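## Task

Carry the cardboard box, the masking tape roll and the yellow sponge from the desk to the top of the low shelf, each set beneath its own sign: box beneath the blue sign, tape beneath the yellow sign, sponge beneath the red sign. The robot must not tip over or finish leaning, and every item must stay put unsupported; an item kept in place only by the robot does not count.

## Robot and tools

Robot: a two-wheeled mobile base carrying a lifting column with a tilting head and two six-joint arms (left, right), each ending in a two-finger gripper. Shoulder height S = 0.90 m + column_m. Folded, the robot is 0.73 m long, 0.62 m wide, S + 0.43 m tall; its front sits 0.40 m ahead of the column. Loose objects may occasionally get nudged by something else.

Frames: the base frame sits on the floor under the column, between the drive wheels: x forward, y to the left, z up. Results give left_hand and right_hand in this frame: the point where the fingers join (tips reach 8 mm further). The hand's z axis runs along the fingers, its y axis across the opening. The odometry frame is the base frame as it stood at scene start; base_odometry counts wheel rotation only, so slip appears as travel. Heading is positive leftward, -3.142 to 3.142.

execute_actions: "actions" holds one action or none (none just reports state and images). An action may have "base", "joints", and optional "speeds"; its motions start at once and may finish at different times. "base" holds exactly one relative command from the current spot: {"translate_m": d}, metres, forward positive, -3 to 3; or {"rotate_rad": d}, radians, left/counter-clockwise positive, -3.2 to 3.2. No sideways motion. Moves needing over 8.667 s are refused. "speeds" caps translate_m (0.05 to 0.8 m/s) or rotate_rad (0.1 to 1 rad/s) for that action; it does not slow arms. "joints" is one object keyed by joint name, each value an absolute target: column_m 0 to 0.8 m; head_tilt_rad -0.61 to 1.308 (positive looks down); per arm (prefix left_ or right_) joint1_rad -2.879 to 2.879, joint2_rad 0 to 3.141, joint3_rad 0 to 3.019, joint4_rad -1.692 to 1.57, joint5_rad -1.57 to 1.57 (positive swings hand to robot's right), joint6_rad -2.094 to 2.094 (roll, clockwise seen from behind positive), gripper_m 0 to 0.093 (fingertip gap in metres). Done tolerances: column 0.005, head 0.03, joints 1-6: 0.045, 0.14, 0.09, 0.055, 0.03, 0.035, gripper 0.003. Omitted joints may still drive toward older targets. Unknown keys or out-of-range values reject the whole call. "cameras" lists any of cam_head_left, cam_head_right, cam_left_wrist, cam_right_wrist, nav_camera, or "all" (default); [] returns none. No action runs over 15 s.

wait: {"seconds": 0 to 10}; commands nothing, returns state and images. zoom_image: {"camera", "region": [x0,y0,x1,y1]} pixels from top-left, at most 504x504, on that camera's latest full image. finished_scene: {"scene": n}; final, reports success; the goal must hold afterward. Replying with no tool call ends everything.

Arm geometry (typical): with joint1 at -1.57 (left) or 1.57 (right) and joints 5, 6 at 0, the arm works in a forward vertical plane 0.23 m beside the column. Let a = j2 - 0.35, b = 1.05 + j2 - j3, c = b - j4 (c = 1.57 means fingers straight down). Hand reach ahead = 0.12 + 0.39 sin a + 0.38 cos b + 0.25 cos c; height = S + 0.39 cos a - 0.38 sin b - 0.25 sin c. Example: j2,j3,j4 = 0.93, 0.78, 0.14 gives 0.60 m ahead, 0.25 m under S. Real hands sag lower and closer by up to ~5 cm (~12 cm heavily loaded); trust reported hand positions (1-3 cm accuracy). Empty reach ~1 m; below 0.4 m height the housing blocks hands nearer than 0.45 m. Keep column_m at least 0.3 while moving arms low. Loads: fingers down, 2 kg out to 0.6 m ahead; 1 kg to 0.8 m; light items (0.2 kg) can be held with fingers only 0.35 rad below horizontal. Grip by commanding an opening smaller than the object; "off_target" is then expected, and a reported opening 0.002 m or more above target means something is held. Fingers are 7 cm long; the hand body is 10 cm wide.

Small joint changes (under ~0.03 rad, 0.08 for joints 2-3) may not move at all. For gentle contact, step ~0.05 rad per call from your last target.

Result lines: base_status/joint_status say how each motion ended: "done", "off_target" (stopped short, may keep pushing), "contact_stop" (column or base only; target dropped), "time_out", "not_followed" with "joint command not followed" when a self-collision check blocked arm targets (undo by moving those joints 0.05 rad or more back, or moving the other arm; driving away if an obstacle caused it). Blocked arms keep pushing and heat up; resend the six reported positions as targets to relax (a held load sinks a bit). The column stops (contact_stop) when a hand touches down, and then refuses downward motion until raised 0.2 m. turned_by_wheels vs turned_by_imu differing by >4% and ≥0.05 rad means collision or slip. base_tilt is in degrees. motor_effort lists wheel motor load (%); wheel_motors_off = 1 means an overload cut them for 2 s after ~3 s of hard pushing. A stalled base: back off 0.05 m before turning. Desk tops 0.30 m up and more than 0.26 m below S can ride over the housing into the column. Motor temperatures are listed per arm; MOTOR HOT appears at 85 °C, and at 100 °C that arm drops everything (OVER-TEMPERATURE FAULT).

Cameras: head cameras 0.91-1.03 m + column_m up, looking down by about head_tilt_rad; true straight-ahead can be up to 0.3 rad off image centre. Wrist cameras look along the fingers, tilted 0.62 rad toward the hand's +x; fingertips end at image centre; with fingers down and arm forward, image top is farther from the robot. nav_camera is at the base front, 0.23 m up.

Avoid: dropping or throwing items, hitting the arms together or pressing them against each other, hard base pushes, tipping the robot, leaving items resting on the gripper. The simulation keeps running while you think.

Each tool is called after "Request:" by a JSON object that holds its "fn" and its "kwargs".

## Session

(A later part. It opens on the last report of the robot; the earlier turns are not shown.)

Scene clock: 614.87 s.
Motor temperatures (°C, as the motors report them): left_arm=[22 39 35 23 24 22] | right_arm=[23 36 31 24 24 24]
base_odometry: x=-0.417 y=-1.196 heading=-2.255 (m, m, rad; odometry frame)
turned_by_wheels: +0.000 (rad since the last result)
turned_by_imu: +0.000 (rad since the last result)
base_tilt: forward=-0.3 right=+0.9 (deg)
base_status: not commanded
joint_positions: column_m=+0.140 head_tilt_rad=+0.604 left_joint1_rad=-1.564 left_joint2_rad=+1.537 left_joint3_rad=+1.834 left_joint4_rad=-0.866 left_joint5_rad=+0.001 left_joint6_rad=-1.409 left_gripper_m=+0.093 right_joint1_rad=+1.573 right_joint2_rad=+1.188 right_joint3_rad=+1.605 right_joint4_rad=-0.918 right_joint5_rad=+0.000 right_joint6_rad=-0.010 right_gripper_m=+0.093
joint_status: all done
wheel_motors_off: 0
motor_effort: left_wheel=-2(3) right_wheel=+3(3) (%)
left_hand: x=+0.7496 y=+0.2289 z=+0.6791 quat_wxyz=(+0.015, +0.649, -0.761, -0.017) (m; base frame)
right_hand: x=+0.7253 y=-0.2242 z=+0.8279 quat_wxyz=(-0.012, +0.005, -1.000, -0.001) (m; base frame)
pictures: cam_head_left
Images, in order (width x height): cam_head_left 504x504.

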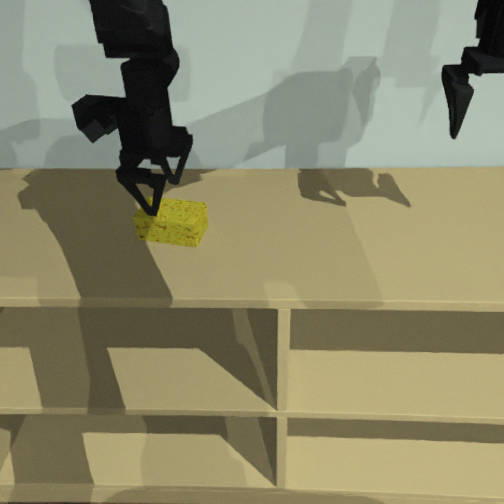

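Request:
{"fn": "execute_actions", "kwargs": {"actions": [{"base": {"rotate_rad": -2.82}, "joints": {"column_m": 0.33, "head_tilt_rad": 0.35, "left_joint2_rad": 0.9, "left_joint3_rad": 0.42, "left_joint4_rad": -0.95, "left_joint6_rad": 0}}], "cameras": ["cam_head_left", "cam_head_right", "nav_camera"]}}

Scene clock: 630.90 s.
Motor temperatures (°C, as the motors report them): left_arm=[22 38 34 23 24 22] | right_arm=[23 37 31 24 24 24]
base_odometry: x=-0.417 y=-1.196 heading=+1.213 (m, m, rad; odometry frame)
turned_by_wheels: -2.816 (rad since the last result)
turned_by_imu: -2.812 (rad since the last result)
base_tilt: forward=-0.2 right=+0.9 (deg)
base_status: done
joint_positions: column_m=+0.330 head_tilt_rad=+0.369 left_joint1_rad=-1.564 left_joint2_rad=+0.904 left_joint3_rad=+0.420 left_joint4_rad=-0.945 left_joint5_rad=+0.001 left_joint6_rad=-0.012 left_gripper_m=+0.093 right_joint1_rad=+1.574 right_joint2_rad=+1.188 right_joint3_rad=+1.605 right_joint4_rad=-0.918 right_joint5_rad=+0.000 right_joint6_rad=-0.010 right_gripper_m=+0.093
joint_status: all done
wheel_motors_off: 0
motor_effort: left_wheel=+11(64) right_wheel=-10(69) (%)
left_hand: x=+0.1495 y=+0.2259 z=+1.0251 quat_wxyz=(+0.437, +0.008, -0.899, -0.004) (m; base frame)
right_hand: x=+0.7253 y=-0.2239 z=+1.0179 quat_wxyz=(-0.012, +0.006, -1.000, -0.001) (m; base frame)
pictures: cam_head_left, cam_head_right, nav_camera
Images, in order (width x height): cam_head_left 504x504, cam_head_right 504x504, nav_camera 504x504.

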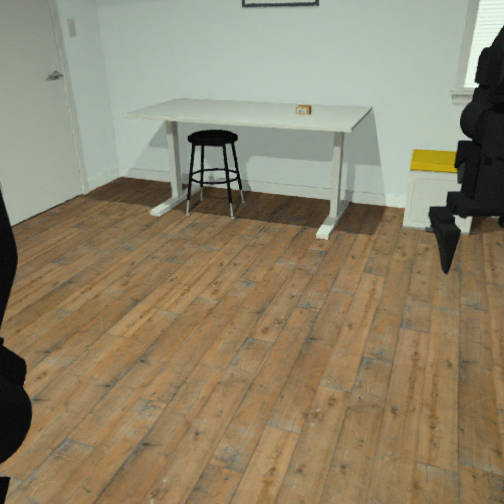

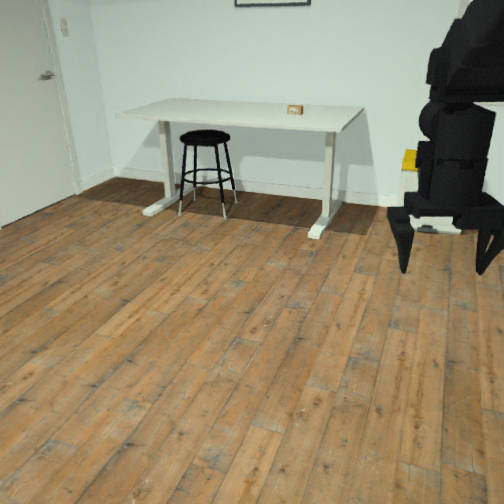

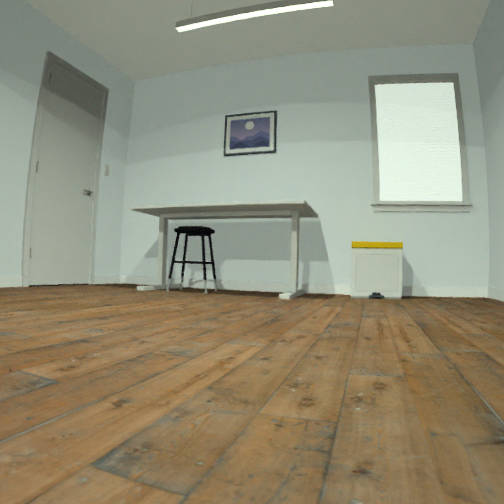

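Request:
{"fn": "execute_actions", "kwargs": {"actions": [{"base": {"translate_m": 2.62}, "joints": {"head_tilt_rad": 0.7, "right_joint2_rad": 1.53, "right_joint3_rad": 1.88, "right_joint4_rad": -0.865}}], "cameras": ["cam_head_left", "cam_head_right", "cam_right_wrist", "nav_camera"]}}

Scene clock: 646.13 s.
Motor temperatures (°C, as the motors report them): left_arm=[22 35 32 23 24 22] | right_arm=[23 37 32 24 24 24]
base_odometry: x=+0.503 y=+1.257 heading=+1.212 (m, m, rad; odometry frame)
turned_by_wheels: -0.001 (rad since the last result)
turned_by_imu: +0.000 (rad since the last result)
base_tilt: forward=-0.3 right=+0.9 (deg)
base_status: done
joint_positions: column_m=+0.330 head_tilt_rad=+0.703 left_joint1_rad=-1.564 left_joint2_rad=+0.904 left_joint3_rad=+0.421 left_joint4_rad=-0.945 left_joint5_rad=+0.001 left_joint6_rad=-0.012 left_gripper_m=+0.093 right_joint1_rad=+1.574 right_joint2_rad=+1.546 right_joint3_rad=+1.847 right_joint4_rad=-0.868 right_joint5_rad=+0.000 right_joint6_rad=-0.010 right_gripper_m=+0.093
joint_status: all done
wheel_motors_off: 0
motor_effort: left_wheel=-1(66) right_wheel=+1(54) (%)
left_hand: x=+0.1501 y=+0.2259 z=+1.0249 quat_wxyz=(+0.437, +0.008, -0.900, -0.004) (m; base frame)
right_hand: x=+0.7520 y=-0.2234 z=+0.8664 quat_wxyz=(+0.022, +0.006, -1.000, -0.001) (m; base frame)
pictures: cam_head_left, cam_head_right, cam_right_wrist, nav_camera
Images, in order (width x height): cam_head_left 504x504, cam_head_right 504x504, cam_right_wrist 504x504, nav_camera 504x504.

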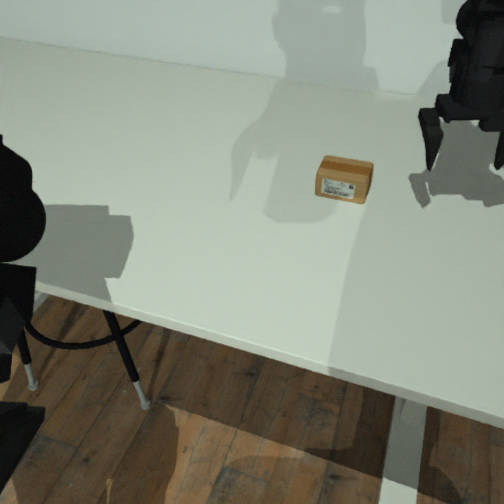

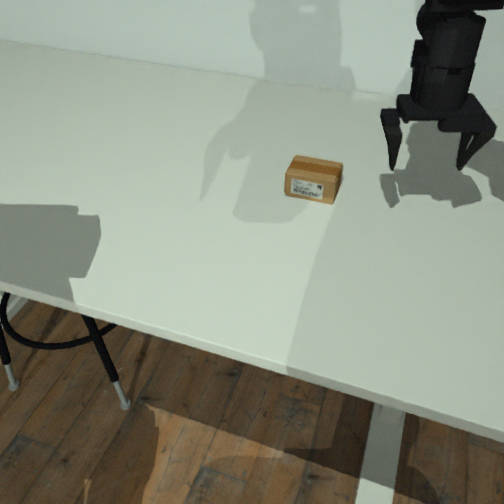

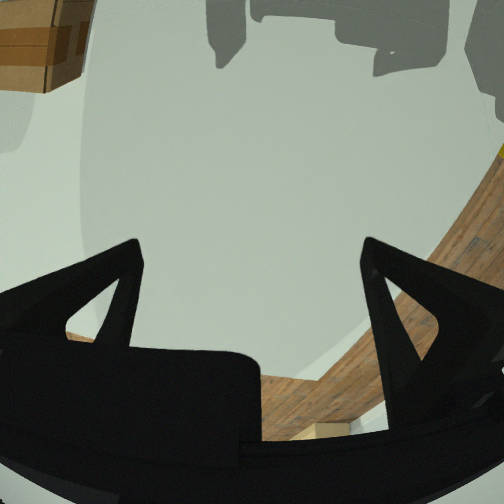

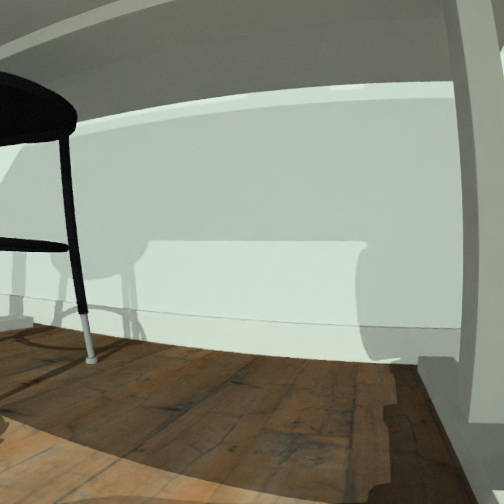

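Request:
{"fn": "zoom_image", "kwargs": {"camera": "cam_head_left", "region": [290, 135, 400, 225]}}

Region (290, 135, 400, 225) of cam_head_left's 504x504 image, scaled by 4.582, with more detail than that image has; it fills the top 412 rows of this view, and the rest is white.

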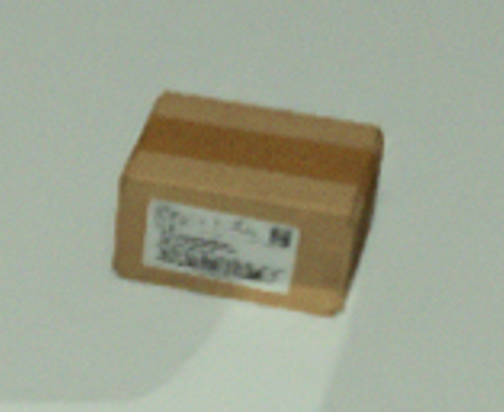

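Request:
{"fn": "execute_actions", "kwargs": {"actions": [{"joints": {"column_m": 0.23, "right_joint1_rad": 1.855, "right_joint2_rad": 1.65, "right_joint3_rad": 2.325, "right_joint4_rad": -1.165, "right_joint5_rad": 0.1, "right_joint6_rad": -1.23}}], "cameras": ["cam_head_left", "cam_head_right", "cam_right_wrist"]}}

Scene clock: 731.87 s.
Motor temperatures (°C, as the motors report them): left_arm=[22 32 30 23 24 22] | right_arm=[23 40 34 24 24 24]
base_odometry: x=+0.503 y=+1.257 heading=+1.212 (m, m, rad; odometry frame)
turned_by_wheels: +0.000 (rad since the last result)
turned_by_imu: +0.002 (rad since the last result)
base_tilt: forward=-0.3 right=+0.9 (deg)
base_status: not commanded
joint_positions: column_m=+0.230 head_tilt_rad=+0.703 left_joint1_rad=-1.564 left_joint2_rad=+0.904 left_joint3_rad=+0.421 left_joint4_rad=-0.945 left_joint5_rad=+0.001 left_joint6_rad=-0.012 left_gripper_m=+0.093 right_joint1_rad=+1.857 right_joint2_rad=+1.644 right_joint3_rad=+2.294 right_joint4_rad=-1.161 right_joint5_rad=+0.099 right_joint6_rad=-1.219 right_gripper_m=+0.093
joint_status: all done
wheel_motors_off: 0
motor_effort: left_wheel=-3(5) right_wheel=+2(6) (%)
left_hand: x=+0.1501 y=+0.2259 z=+0.9251 quat_wxyz=(+0.437, +0.008, -0.900, -0.004) (m; base frame)
right_hand: x=+0.8391 y=-0.0623 z=+0.8611 quat_wxyz=(-0.051, +0.627, -0.775, -0.056) (m; base frame)
pictures: cam_head_left, cam_head_right, cam_right_wrist
Images, in order (width x height): cam_head_left 504x504, cam_head_right 504x504, cam_right_wrist 504x504.

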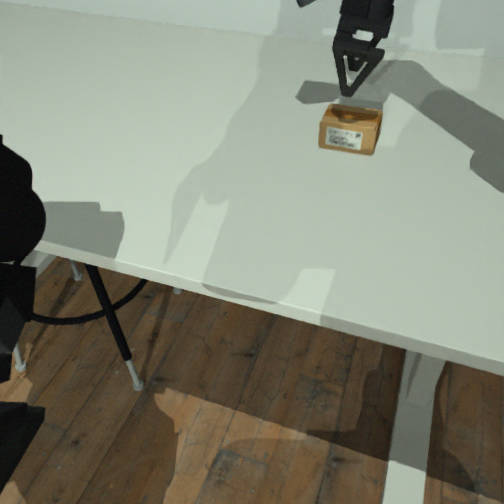

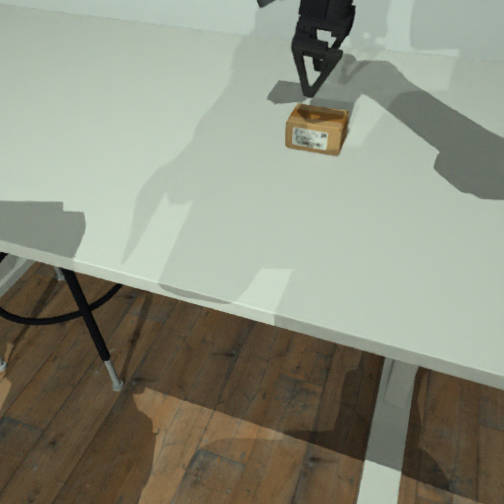

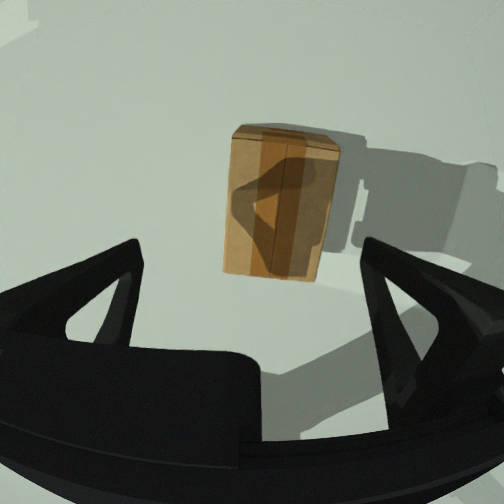

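Request:
{"fn": "execute_actions", "kwargs": {"actions": [{"joints": {"column_m": 0.185, "right_joint4_rad": -1.1, "right_joint6_rad": -1.13}}], "cameras": ["cam_head_left", "cam_right_wrist"]}}

Scene clock: 749.70 s.
Motor temperatures (°C, as the motors report them): left_arm=[22 32 30 23 24 22] | right_arm=[24 41 36 24 24 24]
base_odometry: x=+0.503 y=+1.257 heading=+1.212 (m, m, rad; odometry frame)
turned_by_wheels: +0.000 (rad since the last result)
turned_by_imu: +0.002 (rad since the last result)
base_tilt: forward=-0.3 right=+0.9 (deg)
base_status: not commanded
joint_positions: column_m=+0.185 head_tilt_rad=+0.703 left_joint1_rad=-1.564 left_joint2_rad=+0.904 left_joint3_rad=+0.421 left_joint4_rad=-0.945 left_joint5_rad=+0.001 left_joint6_rad=-0.012 left_gripper_m=+0.093 right_joint1_rad=+1.857 right_joint2_rad=+1.644 right_joint3_rad=+2.294 right_joint4_rad=-1.105 right_joint5_rad=+0.099 right_joint6_rad=-1.139 right_gripper_m=+0.093
joint_status: all done
wheel_motors_off: 0
motor_effort: left_wheel=-3(2) right_wheel=+2(2) (%)
left_hand: x=+0.1501 y=+0.2259 z=+0.8801 quat_wxyz=(+0.437, +0.008, -0.900, -0.004) (m; base frame)
right_hand: x=+0.8525 y=-0.0606 z=+0.8168 quat_wxyz=(-0.072, +0.591, -0.802, -0.045) (m; base frame)
pictures: cam_head_left, cam_right_wrist
Images, in order (width x height): cam_head_left 504x504, cam_right_wrist 504x504.

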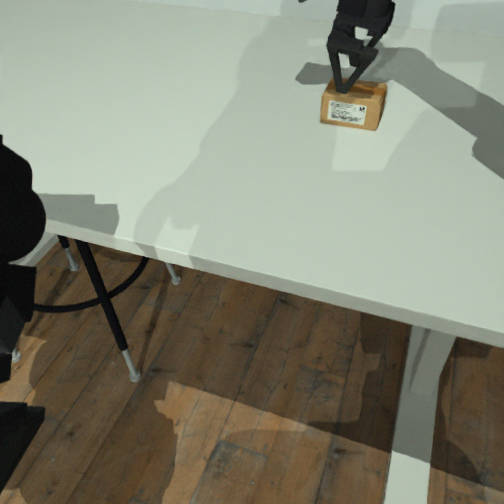

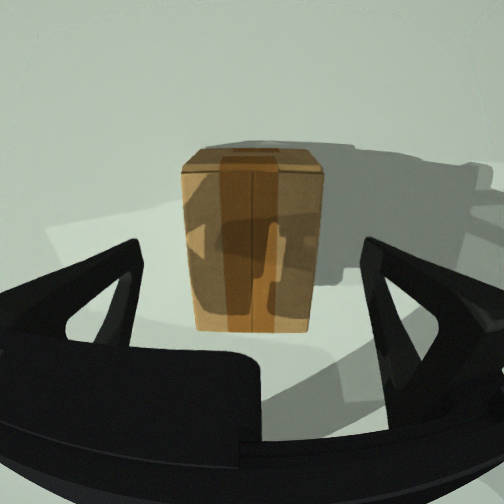

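Request:
{"fn": "execute_actions", "kwargs": {"actions": [{"joints": {"column_m": 0.132}}], "cameras": ["cam_right_wrist"]}}

Request:
{"fn": "execute_actions", "kwargs": {"actions": [{"joints": {"right_gripper_m": 0.035, "head_tilt_rad": 0.55}}], "cameras": ["cam_head_left", "cam_right_wrist"]}}

Scene clock: 758.37 s.
Motor temperatures (°C, as the motors report them): left_arm=[22 32 30 23 24 22] | right_arm=[24 41 36 24 24 24]
base_odometry: x=+0.503 y=+1.257 heading=+1.212 (m, m, rad; odometry frame)
turned_by_wheels: +0.000 (rad since the last result)
turned_by_imu: +0.002 (rad since the last result)
base_tilt: forward=-0.3 right=+0.9 (deg)
base_status: not commanded
joint_positions: column_m=+0.132 head_tilt_rad=+0.703 left_joint1_rad=-1.564 left_joint2_rad=+0.904 left_joint3_rad=+0.421 left_joint4_rad=-0.945 left_joint5_rad=+0.001 left_joint6_rad=-0.012 left_gripper_m=+0.093 right_joint1_rad=+1.857 right_joint2_rad=+1.644 right_joint3_rad=+2.294 right_joint4_rad=-1.105 right_joint5_rad=+0.099 right_joint6_rad=-1.139 right_gripper_m=+0.093
joint_status: all done
wheel_motors_off: 0
motor_effort: left_wheel=-2(2) right_wheel=+2(3) (%)
left_hand: x=+0.1501 y=+0.2259 z=+0.8271 quat_wxyz=(+0.437, +0.008, -0.900, -0.004) (m; base frame)
right_hand: x=+0.8525 y=-0.0606 z=+0.7638 quat_wxyz=(-0.072, +0.591, -0.802, -0.045) (m; base frame)
pictures: cam_right_wrist
Images, in order (width x height): cam_right_wrist 504x504.

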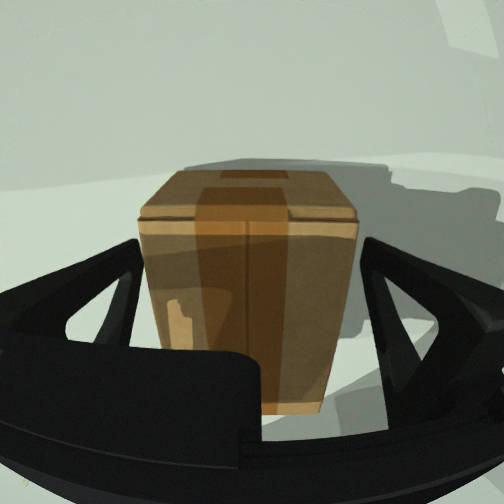

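Scene clock: 759.00 s.
Motor temperatures (°C, as the motors report them): left_arm=[22 32 30 23 24 22] | right_arm=[24 41 36 24 24 24]
base_odometry: x=+0.503 y=+1.257 heading=+1.212 (m, m, rad; odometry frame)
turned_by_wheels: +0.000 (rad since the last result)
turned_by_imu: +0.000 (rad since the last result)
base_tilt: forward=-0.3 right=+0.9 (deg)
base_status: not commanded
joint_positions: column_m=+0.132 head_tilt_rad=+0.568 left_joint1_rad=-1.564 left_joint2_rad=+0.904 left_joint3_rad=+0.421 left_joint4_rad=-0.945 left_joint5_rad=+0.001 left_joint6_rad=-0.012 left_gripper_m=+0.093 right_joint1_rad=+1.857 right_joint2_rad=+1.644 right_joint3_rad=+2.294 right_joint4_rad=-1.105 right_joint5_rad=+0.099 right_joint6_rad=-1.139 right_gripper_m=+0.059
joint_status: right_gripper_m off_target (ended at +0.059, target +0.035); the others done
wheel_motors_off: 0
motor_effort: left_wheel=-3(3) right_wheel=+2(2) (%)
left_hand: x=+0.1501 y=+0.2259 z=+0.8271 quat_wxyz=(+0.437, +0.008, -0.900, -0.004) (m; base frame)
right_hand: x=+0.8525 y=-0.0606 z=+0.7638 quat_wxyz=(-0.072, +0.591, -0.802, -0.045) (m; base frame)
pictures: cam_head_left, cam_right_wrist
Images, in order (width x height): cam_head_left 504x504, cam_right_wrist 504x504.

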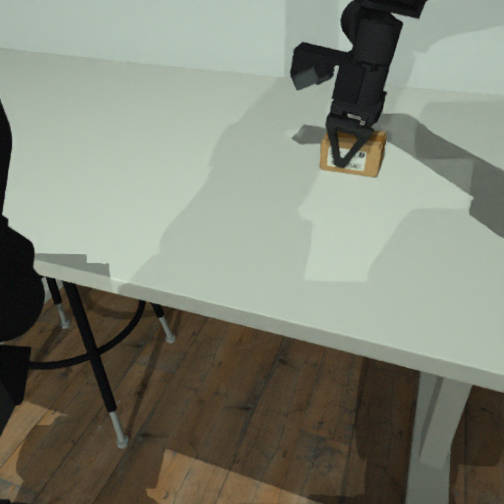

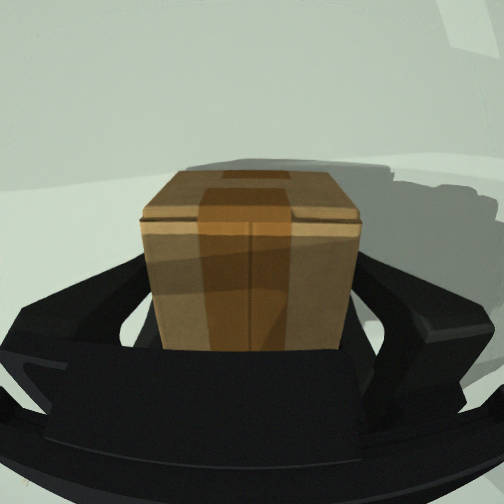

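Request:
{"fn": "execute_actions", "kwargs": {"actions": [{"joints": {"column_m": 0.18}}], "cameras": ["cam_head_left"]}}

Scene clock: 767.23 s.
Motor temperatures (°C, as the motors report them): left_arm=[22 32 30 23 24 22] | right_arm=[24 41 36 24 24 24]
base_odometry: x=+0.503 y=+1.257 heading=+1.212 (m, m, rad; odometry frame)
turned_by_wheels: +0.000 (rad since the last result)
turned_by_imu: +0.002 (rad since the last result)
base_tilt: forward=-0.2 right=+0.9 (deg)
base_status: not commanded
joint_positions: column_m=+0.180 head_tilt_rad=+0.568 left_joint1_rad=-1.564 left_joint2_rad=+0.904 left_joint3_rad=+0.421 left_joint4_rad=-0.945 left_joint5_rad=+0.001 left_joint6_rad=-0.012 left_gripper_m=+0.093 right_joint1_rad=+1.857 right_joint2_rad=+1.645 right_joint3_rad=+2.294 right_joint4_rad=-1.105 right_joint5_rad=+0.099 right_joint6_rad=-1.139 right_gripper_m=+0.059
joint_status: all done
wheel_motors_off: 0
motor_effort: left_wheel=-2(3) right_wheel=+2(3) (%)
left_hand: x=+0.1501 y=+0.2259 z=+0.8750 quat_wxyz=(+0.437, +0.008, -0.900, -0.004) (m; base frame)
right_hand: x=+0.8522 y=-0.0604 z=+0.8109 quat_wxyz=(-0.072, +0.591, -0.802, -0.045) (m; base frame)
pictures: cam_head_left
Images, in order (width x height): cam_head_left 504x504.

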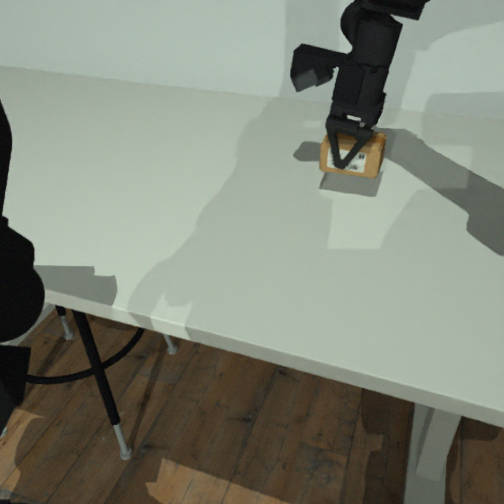

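Request:
{"fn": "execute_actions", "kwargs": {"actions": [{"base": {"translate_m": -0.2}}], "cameras": []}}

Request:
{"fn": "execute_actions", "kwargs": {"actions": [{"base": {"rotate_rad": 2.57}, "joints": {"head_tilt_rad": 0.25}}], "cameras": ["cam_head_left", "cam_head_right", "nav_camera"]}}

Scene clock: 783.57 s.
Motor temperatures (°C, as the motors report them): left_arm=[22 31 30 23 24 22] | right_arm=[24 42 37 24 24 24]
base_odometry: x=+0.432 y=+1.070 heading=+1.215 (m, m, rad; odometry frame)
turned_by_wheels: +0.003 (rad since the last result)
turned_by_imu: +0.005 (rad since the last result)
base_tilt: forward=-0.2 right=+0.9 (deg)
base_status: done
joint_positions: column_m=+0.180 head_tilt_rad=+0.567 left_joint1_rad=-1.564 left_joint2_rad=+0.903 left_joint3_rad=+0.419 left_joint4_rad=-0.945 left_joint5_rad=+0.001 left_joint6_rad=-0.012 left_gripper_m=+0.093 right_joint1_rad=+1.857 right_joint2_rad=+1.645 right_joint3_rad=+2.294 right_joint4_rad=-1.104 right_joint5_rad=+0.099 right_joint6_rad=-1.139 right_gripper_m=+0.059
joint_status: not commanded
wheel_motors_off: 0
motor_effort: left_wheel=+1(67) right_wheel=+0(42) (%)
left_hand: x=+0.1488 y=+0.2259 z=+0.8755 quat_wxyz=(+0.438, +0.008, -0.899, -0.004) (m; base frame)
right_hand: x=+0.8525 y=-0.0604 z=+0.8109 quat_wxyz=(-0.073, +0.591, -0.802, -0.045) (m; base frame)
pictures: none
No camera images: the call's "cameras" was empty. Leave "cameras" out to get every camera's image.

Scene clock: 788.17 s.
Motor temperatures (°C, as the motors report them): left_arm=[22 31 30 23 24 22] | right_arm=[24 42 37 24 24 24]
base_odometry: x=+0.432 y=+1.070 heading=-2.502 (m, m, rad; odometry frame)
turned_by_wheels: +2.566 (rad since the last result)
turned_by_imu: +2.568 (rad since the last result)
base_tilt: forward=-0.2 right=+0.9 (deg)
base_status: done
joint_positions: column_m=+0.180 head_tilt_rad=+0.269 left_joint1_rad=-1.564 left_joint2_rad=+0.903 left_joint3_rad=+0.421 left_joint4_rad=-0.945 left_joint5_rad=+0.001 left_joint6_rad=-0.012 left_gripper_m=+0.093 right_joint1_rad=+1.854 right_joint2_rad=+1.645 right_joint3_rad=+2.294 right_joint4_rad=-1.104 right_joint5_rad=+0.100 right_joint6_rad=-1.139 right_gripper_m=+0.059
joint_status: all done
wheel_motors_off: 0
motor_effort: left_wheel=-10(73) right_wheel=+9(44) (%)
left_hand: x=+0.1499 y=+0.2259 z=+0.8751 quat_wxyz=(+0.437, +0.008, -0.900, -0.004) (m; base frame)
right_hand: x=+0.8528 y=-0.0622 z=+0.8105 quat_wxyz=(-0.072, +0.591, -0.803, -0.043) (m; base frame)
pictures: cam_head_left, cam_head_right, nav_camera
Images, in order (width x height): cam_head_left 504x504, cam_head_right 504x504, nav_camera 504x504.

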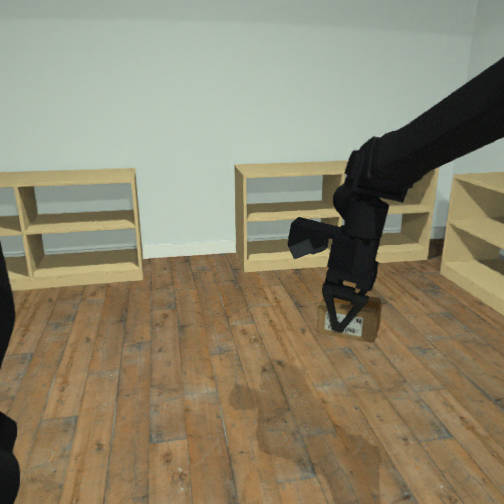

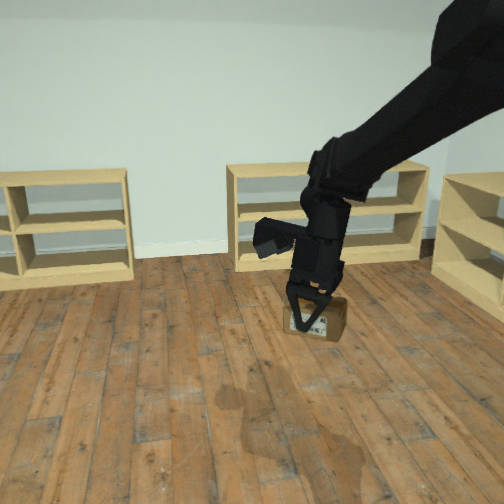

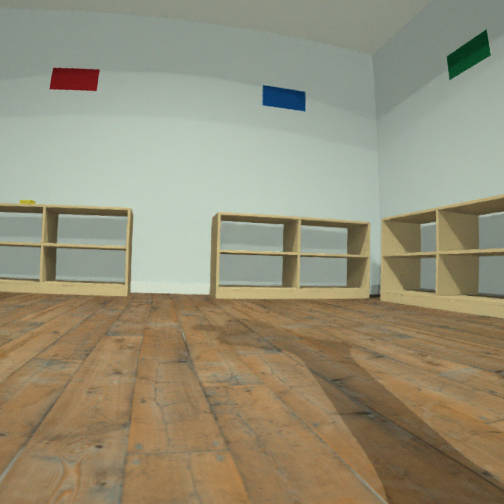

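Request:
{"fn": "execute_actions", "kwargs": {"actions": [{"base": {"translate_m": 2.36}, "joints": {"head_tilt_rad": 0.5, "column_m": 0.05}}], "cameras": ["cam_head_left", "cam_right_wrist", "nav_camera"]}}

Scene clock: 800.70 s.
Motor temperatures (°C, as the motors report them): left_arm=[22 31 29 23 24 22] | right_arm=[24 42 37 24 24 24]
base_odometry: x=-1.460 y=-0.339 heading=-2.501 (m, m, rad; odometry frame)
turned_by_wheels: +0.001 (rad since the last result)
turned_by_imu: +0.002 (rad since the last result)
base_tilt: forward=-0.2 right=+0.9 (deg)
base_status: done
joint_positions: column_m=+0.050 head_tilt_rad=+0.504 left_joint1_rad=-1.564 left_joint2_rad=+0.903 left_joint3_rad=+0.422 left_joint4_rad=-0.945 left_joint5_rad=+0.001 left_joint6_rad=-0.012 left_gripper_m=+0.093 right_joint1_rad=+1.854 right_joint2_rad=+1.646 right_joint3_rad=+2.294 right_joint4_rad=-1.103 right_joint5_rad=+0.100 right_joint6_rad=-1.139 right_gripper_m=+0.059
joint_status: all done
wheel_motors_off: 0
motor_effort: left_wheel=+0(62) right_wheel=-1(60) (%)
left_hand: x=+0.1505 y=+0.2259 z=+0.7451 quat_wxyz=(+0.436, +0.008, -0.900, -0.004) (m; base frame)
right_hand: x=+0.8528 y=-0.0621 z=+0.6804 quat_wxyz=(-0.072, +0.591, -0.803, -0.043) (m; base frame)
pictures: cam_head_left, cam_right_wrist, nav_camera
Images, in order (width x height): cam_head_left 504x504, cam_right_wrist 504x504, nav_camera 504x504.

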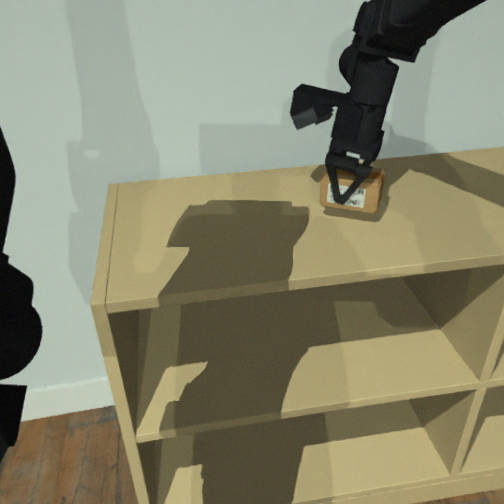

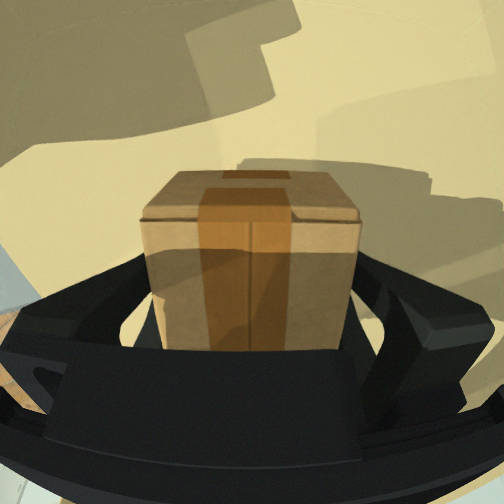

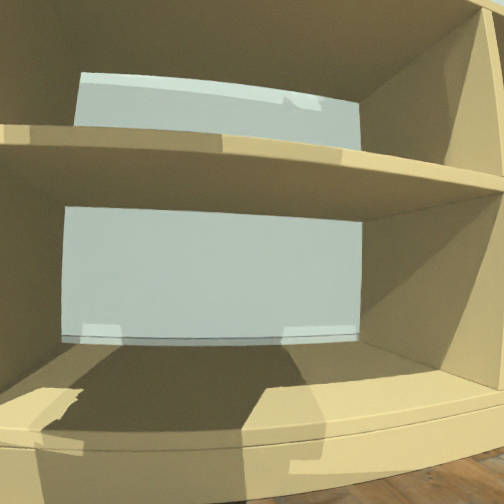

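Request:
{"fn": "execute_actions", "kwargs": {"actions": [{"joints": {"column_m": 0.023}}], "cameras": ["cam_head_left", "cam_right_wrist"]}}

Request:
{"fn": "zoom_image", "kwargs": {"camera": "cam_head_left", "region": [290, 140, 420, 240]}}

Scene clock: 806.43 s.
Motor temperatures (°C, as the motors report them): left_arm=[22 31 29 23 24 22] | right_arm=[24 42 37 24 24 24]
base_odometry: x=-1.460 y=-0.339 heading=-2.501 (m, m, rad; odometry frame)
turned_by_wheels: +0.000 (rad since the last result)
turned_by_imu: +0.001 (rad since the last result)
base_tilt: forward=-0.2 right=+0.9 (deg)
base_status: not commanded
joint_positions: column_m=+0.023 head_tilt_rad=+0.504 left_joint1_rad=-1.564 left_joint2_rad=+0.903 left_joint3_rad=+0.422 left_joint4_rad=-0.945 left_joint5_rad=+0.001 left_joint6_rad=-0.012 left_gripper_m=+0.093 right_joint1_rad=+1.854 right_joint2_rad=+1.646 right_joint3_rad=+2.294 right_joint4_rad=-1.103 right_joint5_rad=+0.099 right_joint6_rad=-1.139 right_gripper_m=+0.059
joint_status: all done
wheel_motors_off: 0
motor_effort: left_wheel=+2(2) right_wheel=-2(2) (%)
left_hand: x=+0.1505 y=+0.2259 z=+0.7180 quat_wxyz=(+0.436, +0.008, -0.900, -0.004) (m; base frame)
right_hand: x=+0.8525 y=-0.0620 z=+0.6528 quat_wxyz=(-0.071, +0.591, -0.803, -0.044) (m; base frame)
pictures: cam_head_left, cam_right_wrist
Images, in order (width x height): cam_head_left 504x504, cam_right_wrist 504x504.

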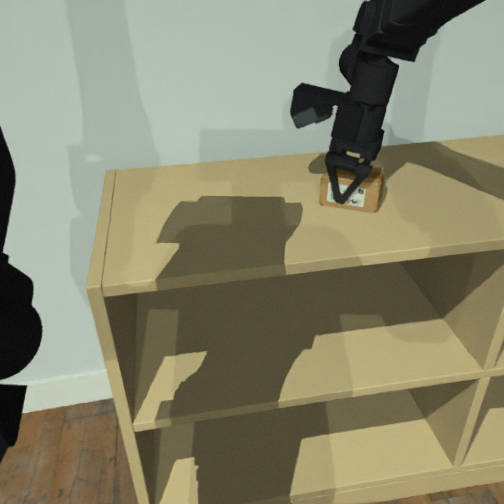

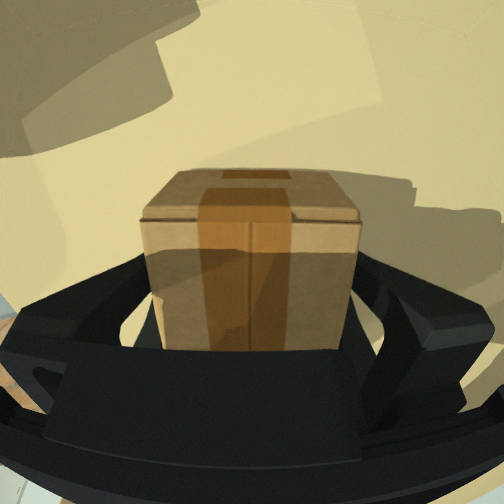

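Region (290, 140, 420, 240) of cam_head_left's 504x504 image, scaled by 3.877, with more detail than that image has; it fills the top 388 rows of this view, and the rest is white.

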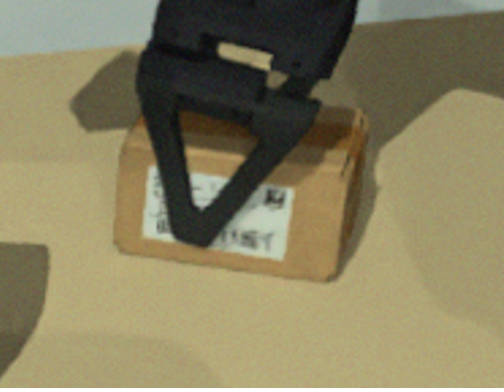

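Box is resting on the shelf (shadow meets the edge). Releasing and lifting clear.

Request:
{"fn": "execute_actions", "kwargs": {"actions": [{"joints": {"right_gripper_m": 0.093}}], "cameras": []}}

Request:
{"fn": "execute_actions", "kwargs": {"actions": [{"joints": {"column_m": 0.085}}]}}

Scene clock: 812.80 s.
Motor temperatures (°C, as the motors report them): left_arm=[22 31 29 23 24 22] | right_arm=[24 42 37 24 24 24]
base_odometry: x=-1.460 y=-0.339 heading=-2.501 (m, m, rad; odometry frame)
turned_by_wheels: +0.000 (rad since the last result)
turned_by_imu: +0.001 (rad since the last result)
base_tilt: forward=-0.2 right=+0.9 (deg)
base_status: not commanded
joint_positions: column_m=+0.023 head_tilt_rad=+0.504 left_joint1_rad=-1.564 left_joint2_rad=+0.903 left_joint3_rad=+0.422 left_joint4_rad=-0.945 left_joint5_rad=+0.001 left_joint6_rad=-0.012 left_gripper_m=+0.093 right_joint1_rad=+1.854 right_joint2_rad=+1.646 right_joint3_rad=+2.294 right_joint4_rad=-1.103 right_joint5_rad=+0.099 right_joint6_rad=-1.139 right_gripper_m=+0.093
joint_status: all done
wheel_motors_off: 0
motor_effort: left_wheel=+2(3) right_wheel=-2(2) (%)
left_hand: x=+0.1505 y=+0.2259 z=+0.7180 quat_wxyz=(+0.436, +0.008, -0.900, -0.004) (m; base frame)
right_hand: x=+0.8525 y=-0.0620 z=+0.6528 quat_wxyz=(-0.071, +0.591, -0.803, -0.044) (m; base frame)
pictures: none
No camera images: the call's "cameras" was empty. Leave "cameras" out to get every camera's image.

Scene clock: 814.20 s.
Motor temperatures (°C, as the motors report them): left_arm=[22 31 29 23 24 22] | right_arm=[24 42 37 24 24 24]
base_odometry: x=-1.460 y=-0.339 heading=-2.501 (m, m, rad; odometry frame)
turned_by_wheels: +0.000 (rad since the last result)
turned_by_imu: +0.001 (rad since the last result)
base_tilt: forward=-0.2 right=+0.9 (deg)
base_status: not commanded
joint_positions: column_m=+0.085 head_tilt_rad=+0.505 left_joint1_rad=-1.564 left_joint2_rad=+0.903 left_joint3_rad=+0.422 left_joint4_rad=-0.945 left_joint5_rad=+0.001 left_joint6_rad=-0.012 left_gripper_m=+0.093 right_joint1_rad=+1.854 right_joint2_rad=+1.646 right_joint3_rad=+2.294 right_joint4_rad=-1.103 right_joint5_rad=+0.099 right_joint6_rad=-1.139 right_gripper_m=+0.093
joint_status: all done
wheel_motors_off: 0
motor_effort: left_wheel=+1(3) right_wheel=-3(3) (%)
left_hand: x=+0.1505 y=+0.2259 z=+0.7799 quat_wxyz=(+0.436, +0.008, -0.900, -0.004) (m; base frame)
right_hand: x=+0.8525 y=-0.0620 z=+0.7146 quat_wxyz=(-0.071, +0.591, -0.803, -0.044) (m; base frame)
pictures: cam_head_left, cam_head_right, cam_left_wrist, cam_right_wrist, nav_camera
Images, in order (width x height): cam_head_left 504x504, cam_head_right 504x504, cam_left_wrist 504x504, cam_right_wrist 504x504, nav_camera 504x504.

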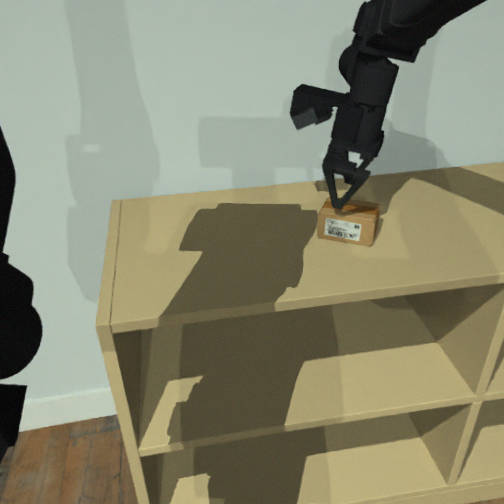

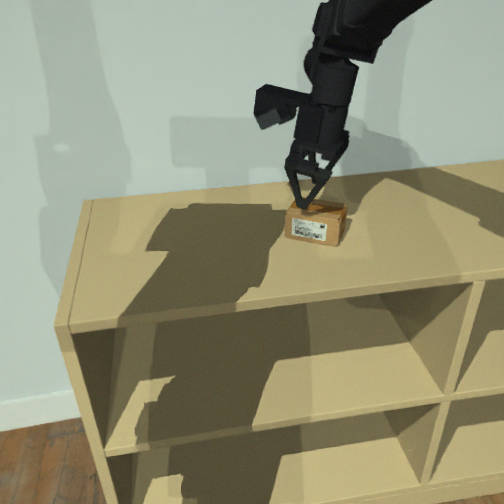

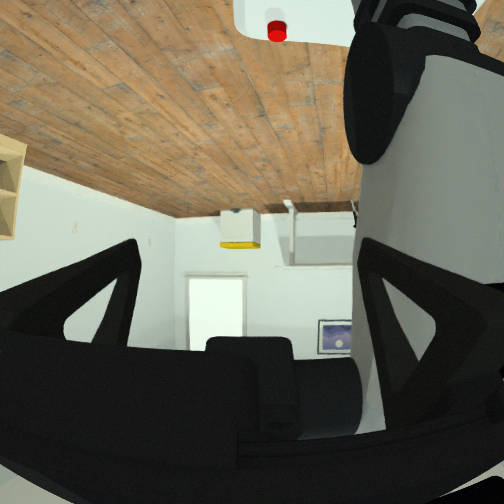

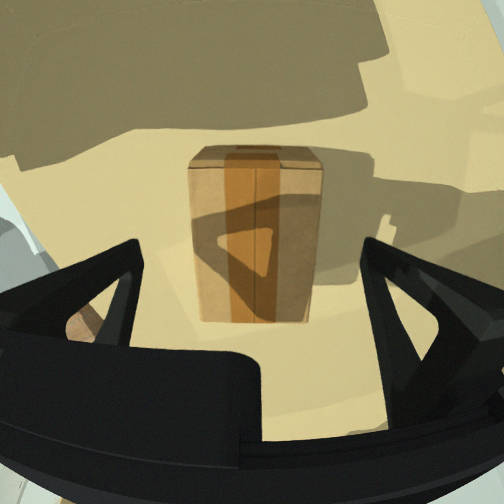

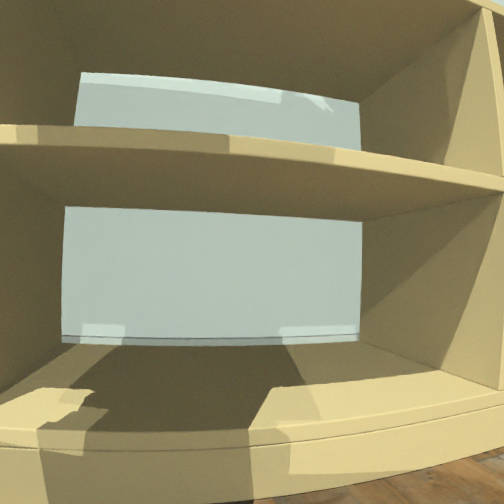

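Request:
{"fn": "execute_actions", "kwargs": {"actions": [{"base": {"rotate_rad": 1.4}, "joints": {"head_tilt_rad": 0.2, "column_m": 0.15}}], "cameras": ["cam_head_left", "cam_head_right"]}}

Scene clock: 827.57 s.
Motor temperatures (°C, as the motors report them): left_arm=[22 31 29 23 24 22] | right_arm=[24 42 37 24 24 24]
base_odometry: x=-1.460 y=-0.339 heading=-1.105 (m, m, rad; odometry frame)
turned_by_wheels: +1.396 (rad since the last result)
turned_by_imu: +1.396 (rad since the last result)
base_tilt: forward=-0.3 right=+0.9 (deg)
base_status: done
joint_positions: column_m=+0.150 head_tilt_rad=+0.219 left_joint1_rad=-1.564 left_joint2_rad=+0.903 left_joint3_rad=+0.422 left_joint4_rad=-0.945 left_joint5_rad=+0.001 left_joint6_rad=-0.012 left_gripper_m=+0.093 right_joint1_rad=+1.855 right_joint2_rad=+1.646 right_joint3_rad=+2.294 right_joint4_rad=-1.103 right_joint5_rad=+0.099 right_joint6_rad=-1.139 right_gripper_m=+0.093
joint_status: all done
wheel_motors_off: 0
motor_effort: left_wheel=-10(73) right_wheel=+10(62) (%)
left_hand: x=+0.1505 y=+0.2259 z=+0.8449 quat_wxyz=(+0.436, +0.008, -0.900, -0.004) (m; base frame)
right_hand: x=+0.8524 y=-0.0613 z=+0.7798 quat_wxyz=(-0.072, +0.591, -0.802, -0.044) (m; base frame)
pictures: cam_head_left, cam_head_right
Images, in order (width x height): cam_head_left 504x504, cam_head_right 504x504.

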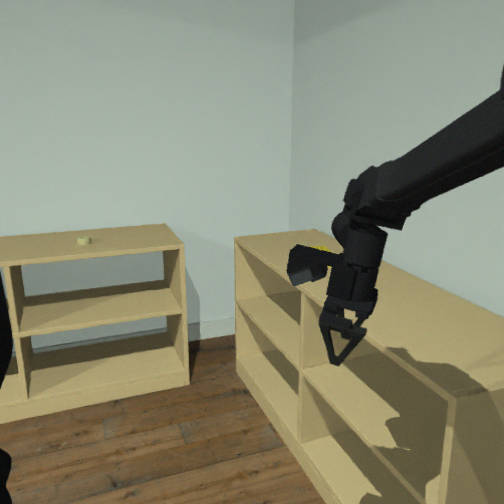

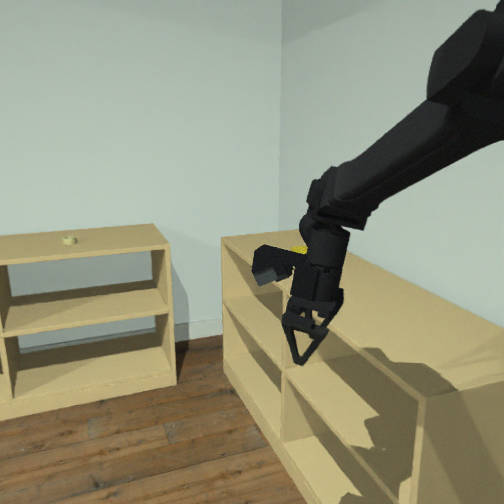

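Tape and sponge are both still on their shelves.

Request:
{"fn": "finished_scene", "kwargs": {"scene": 1}}

The scene is finished: the task was done.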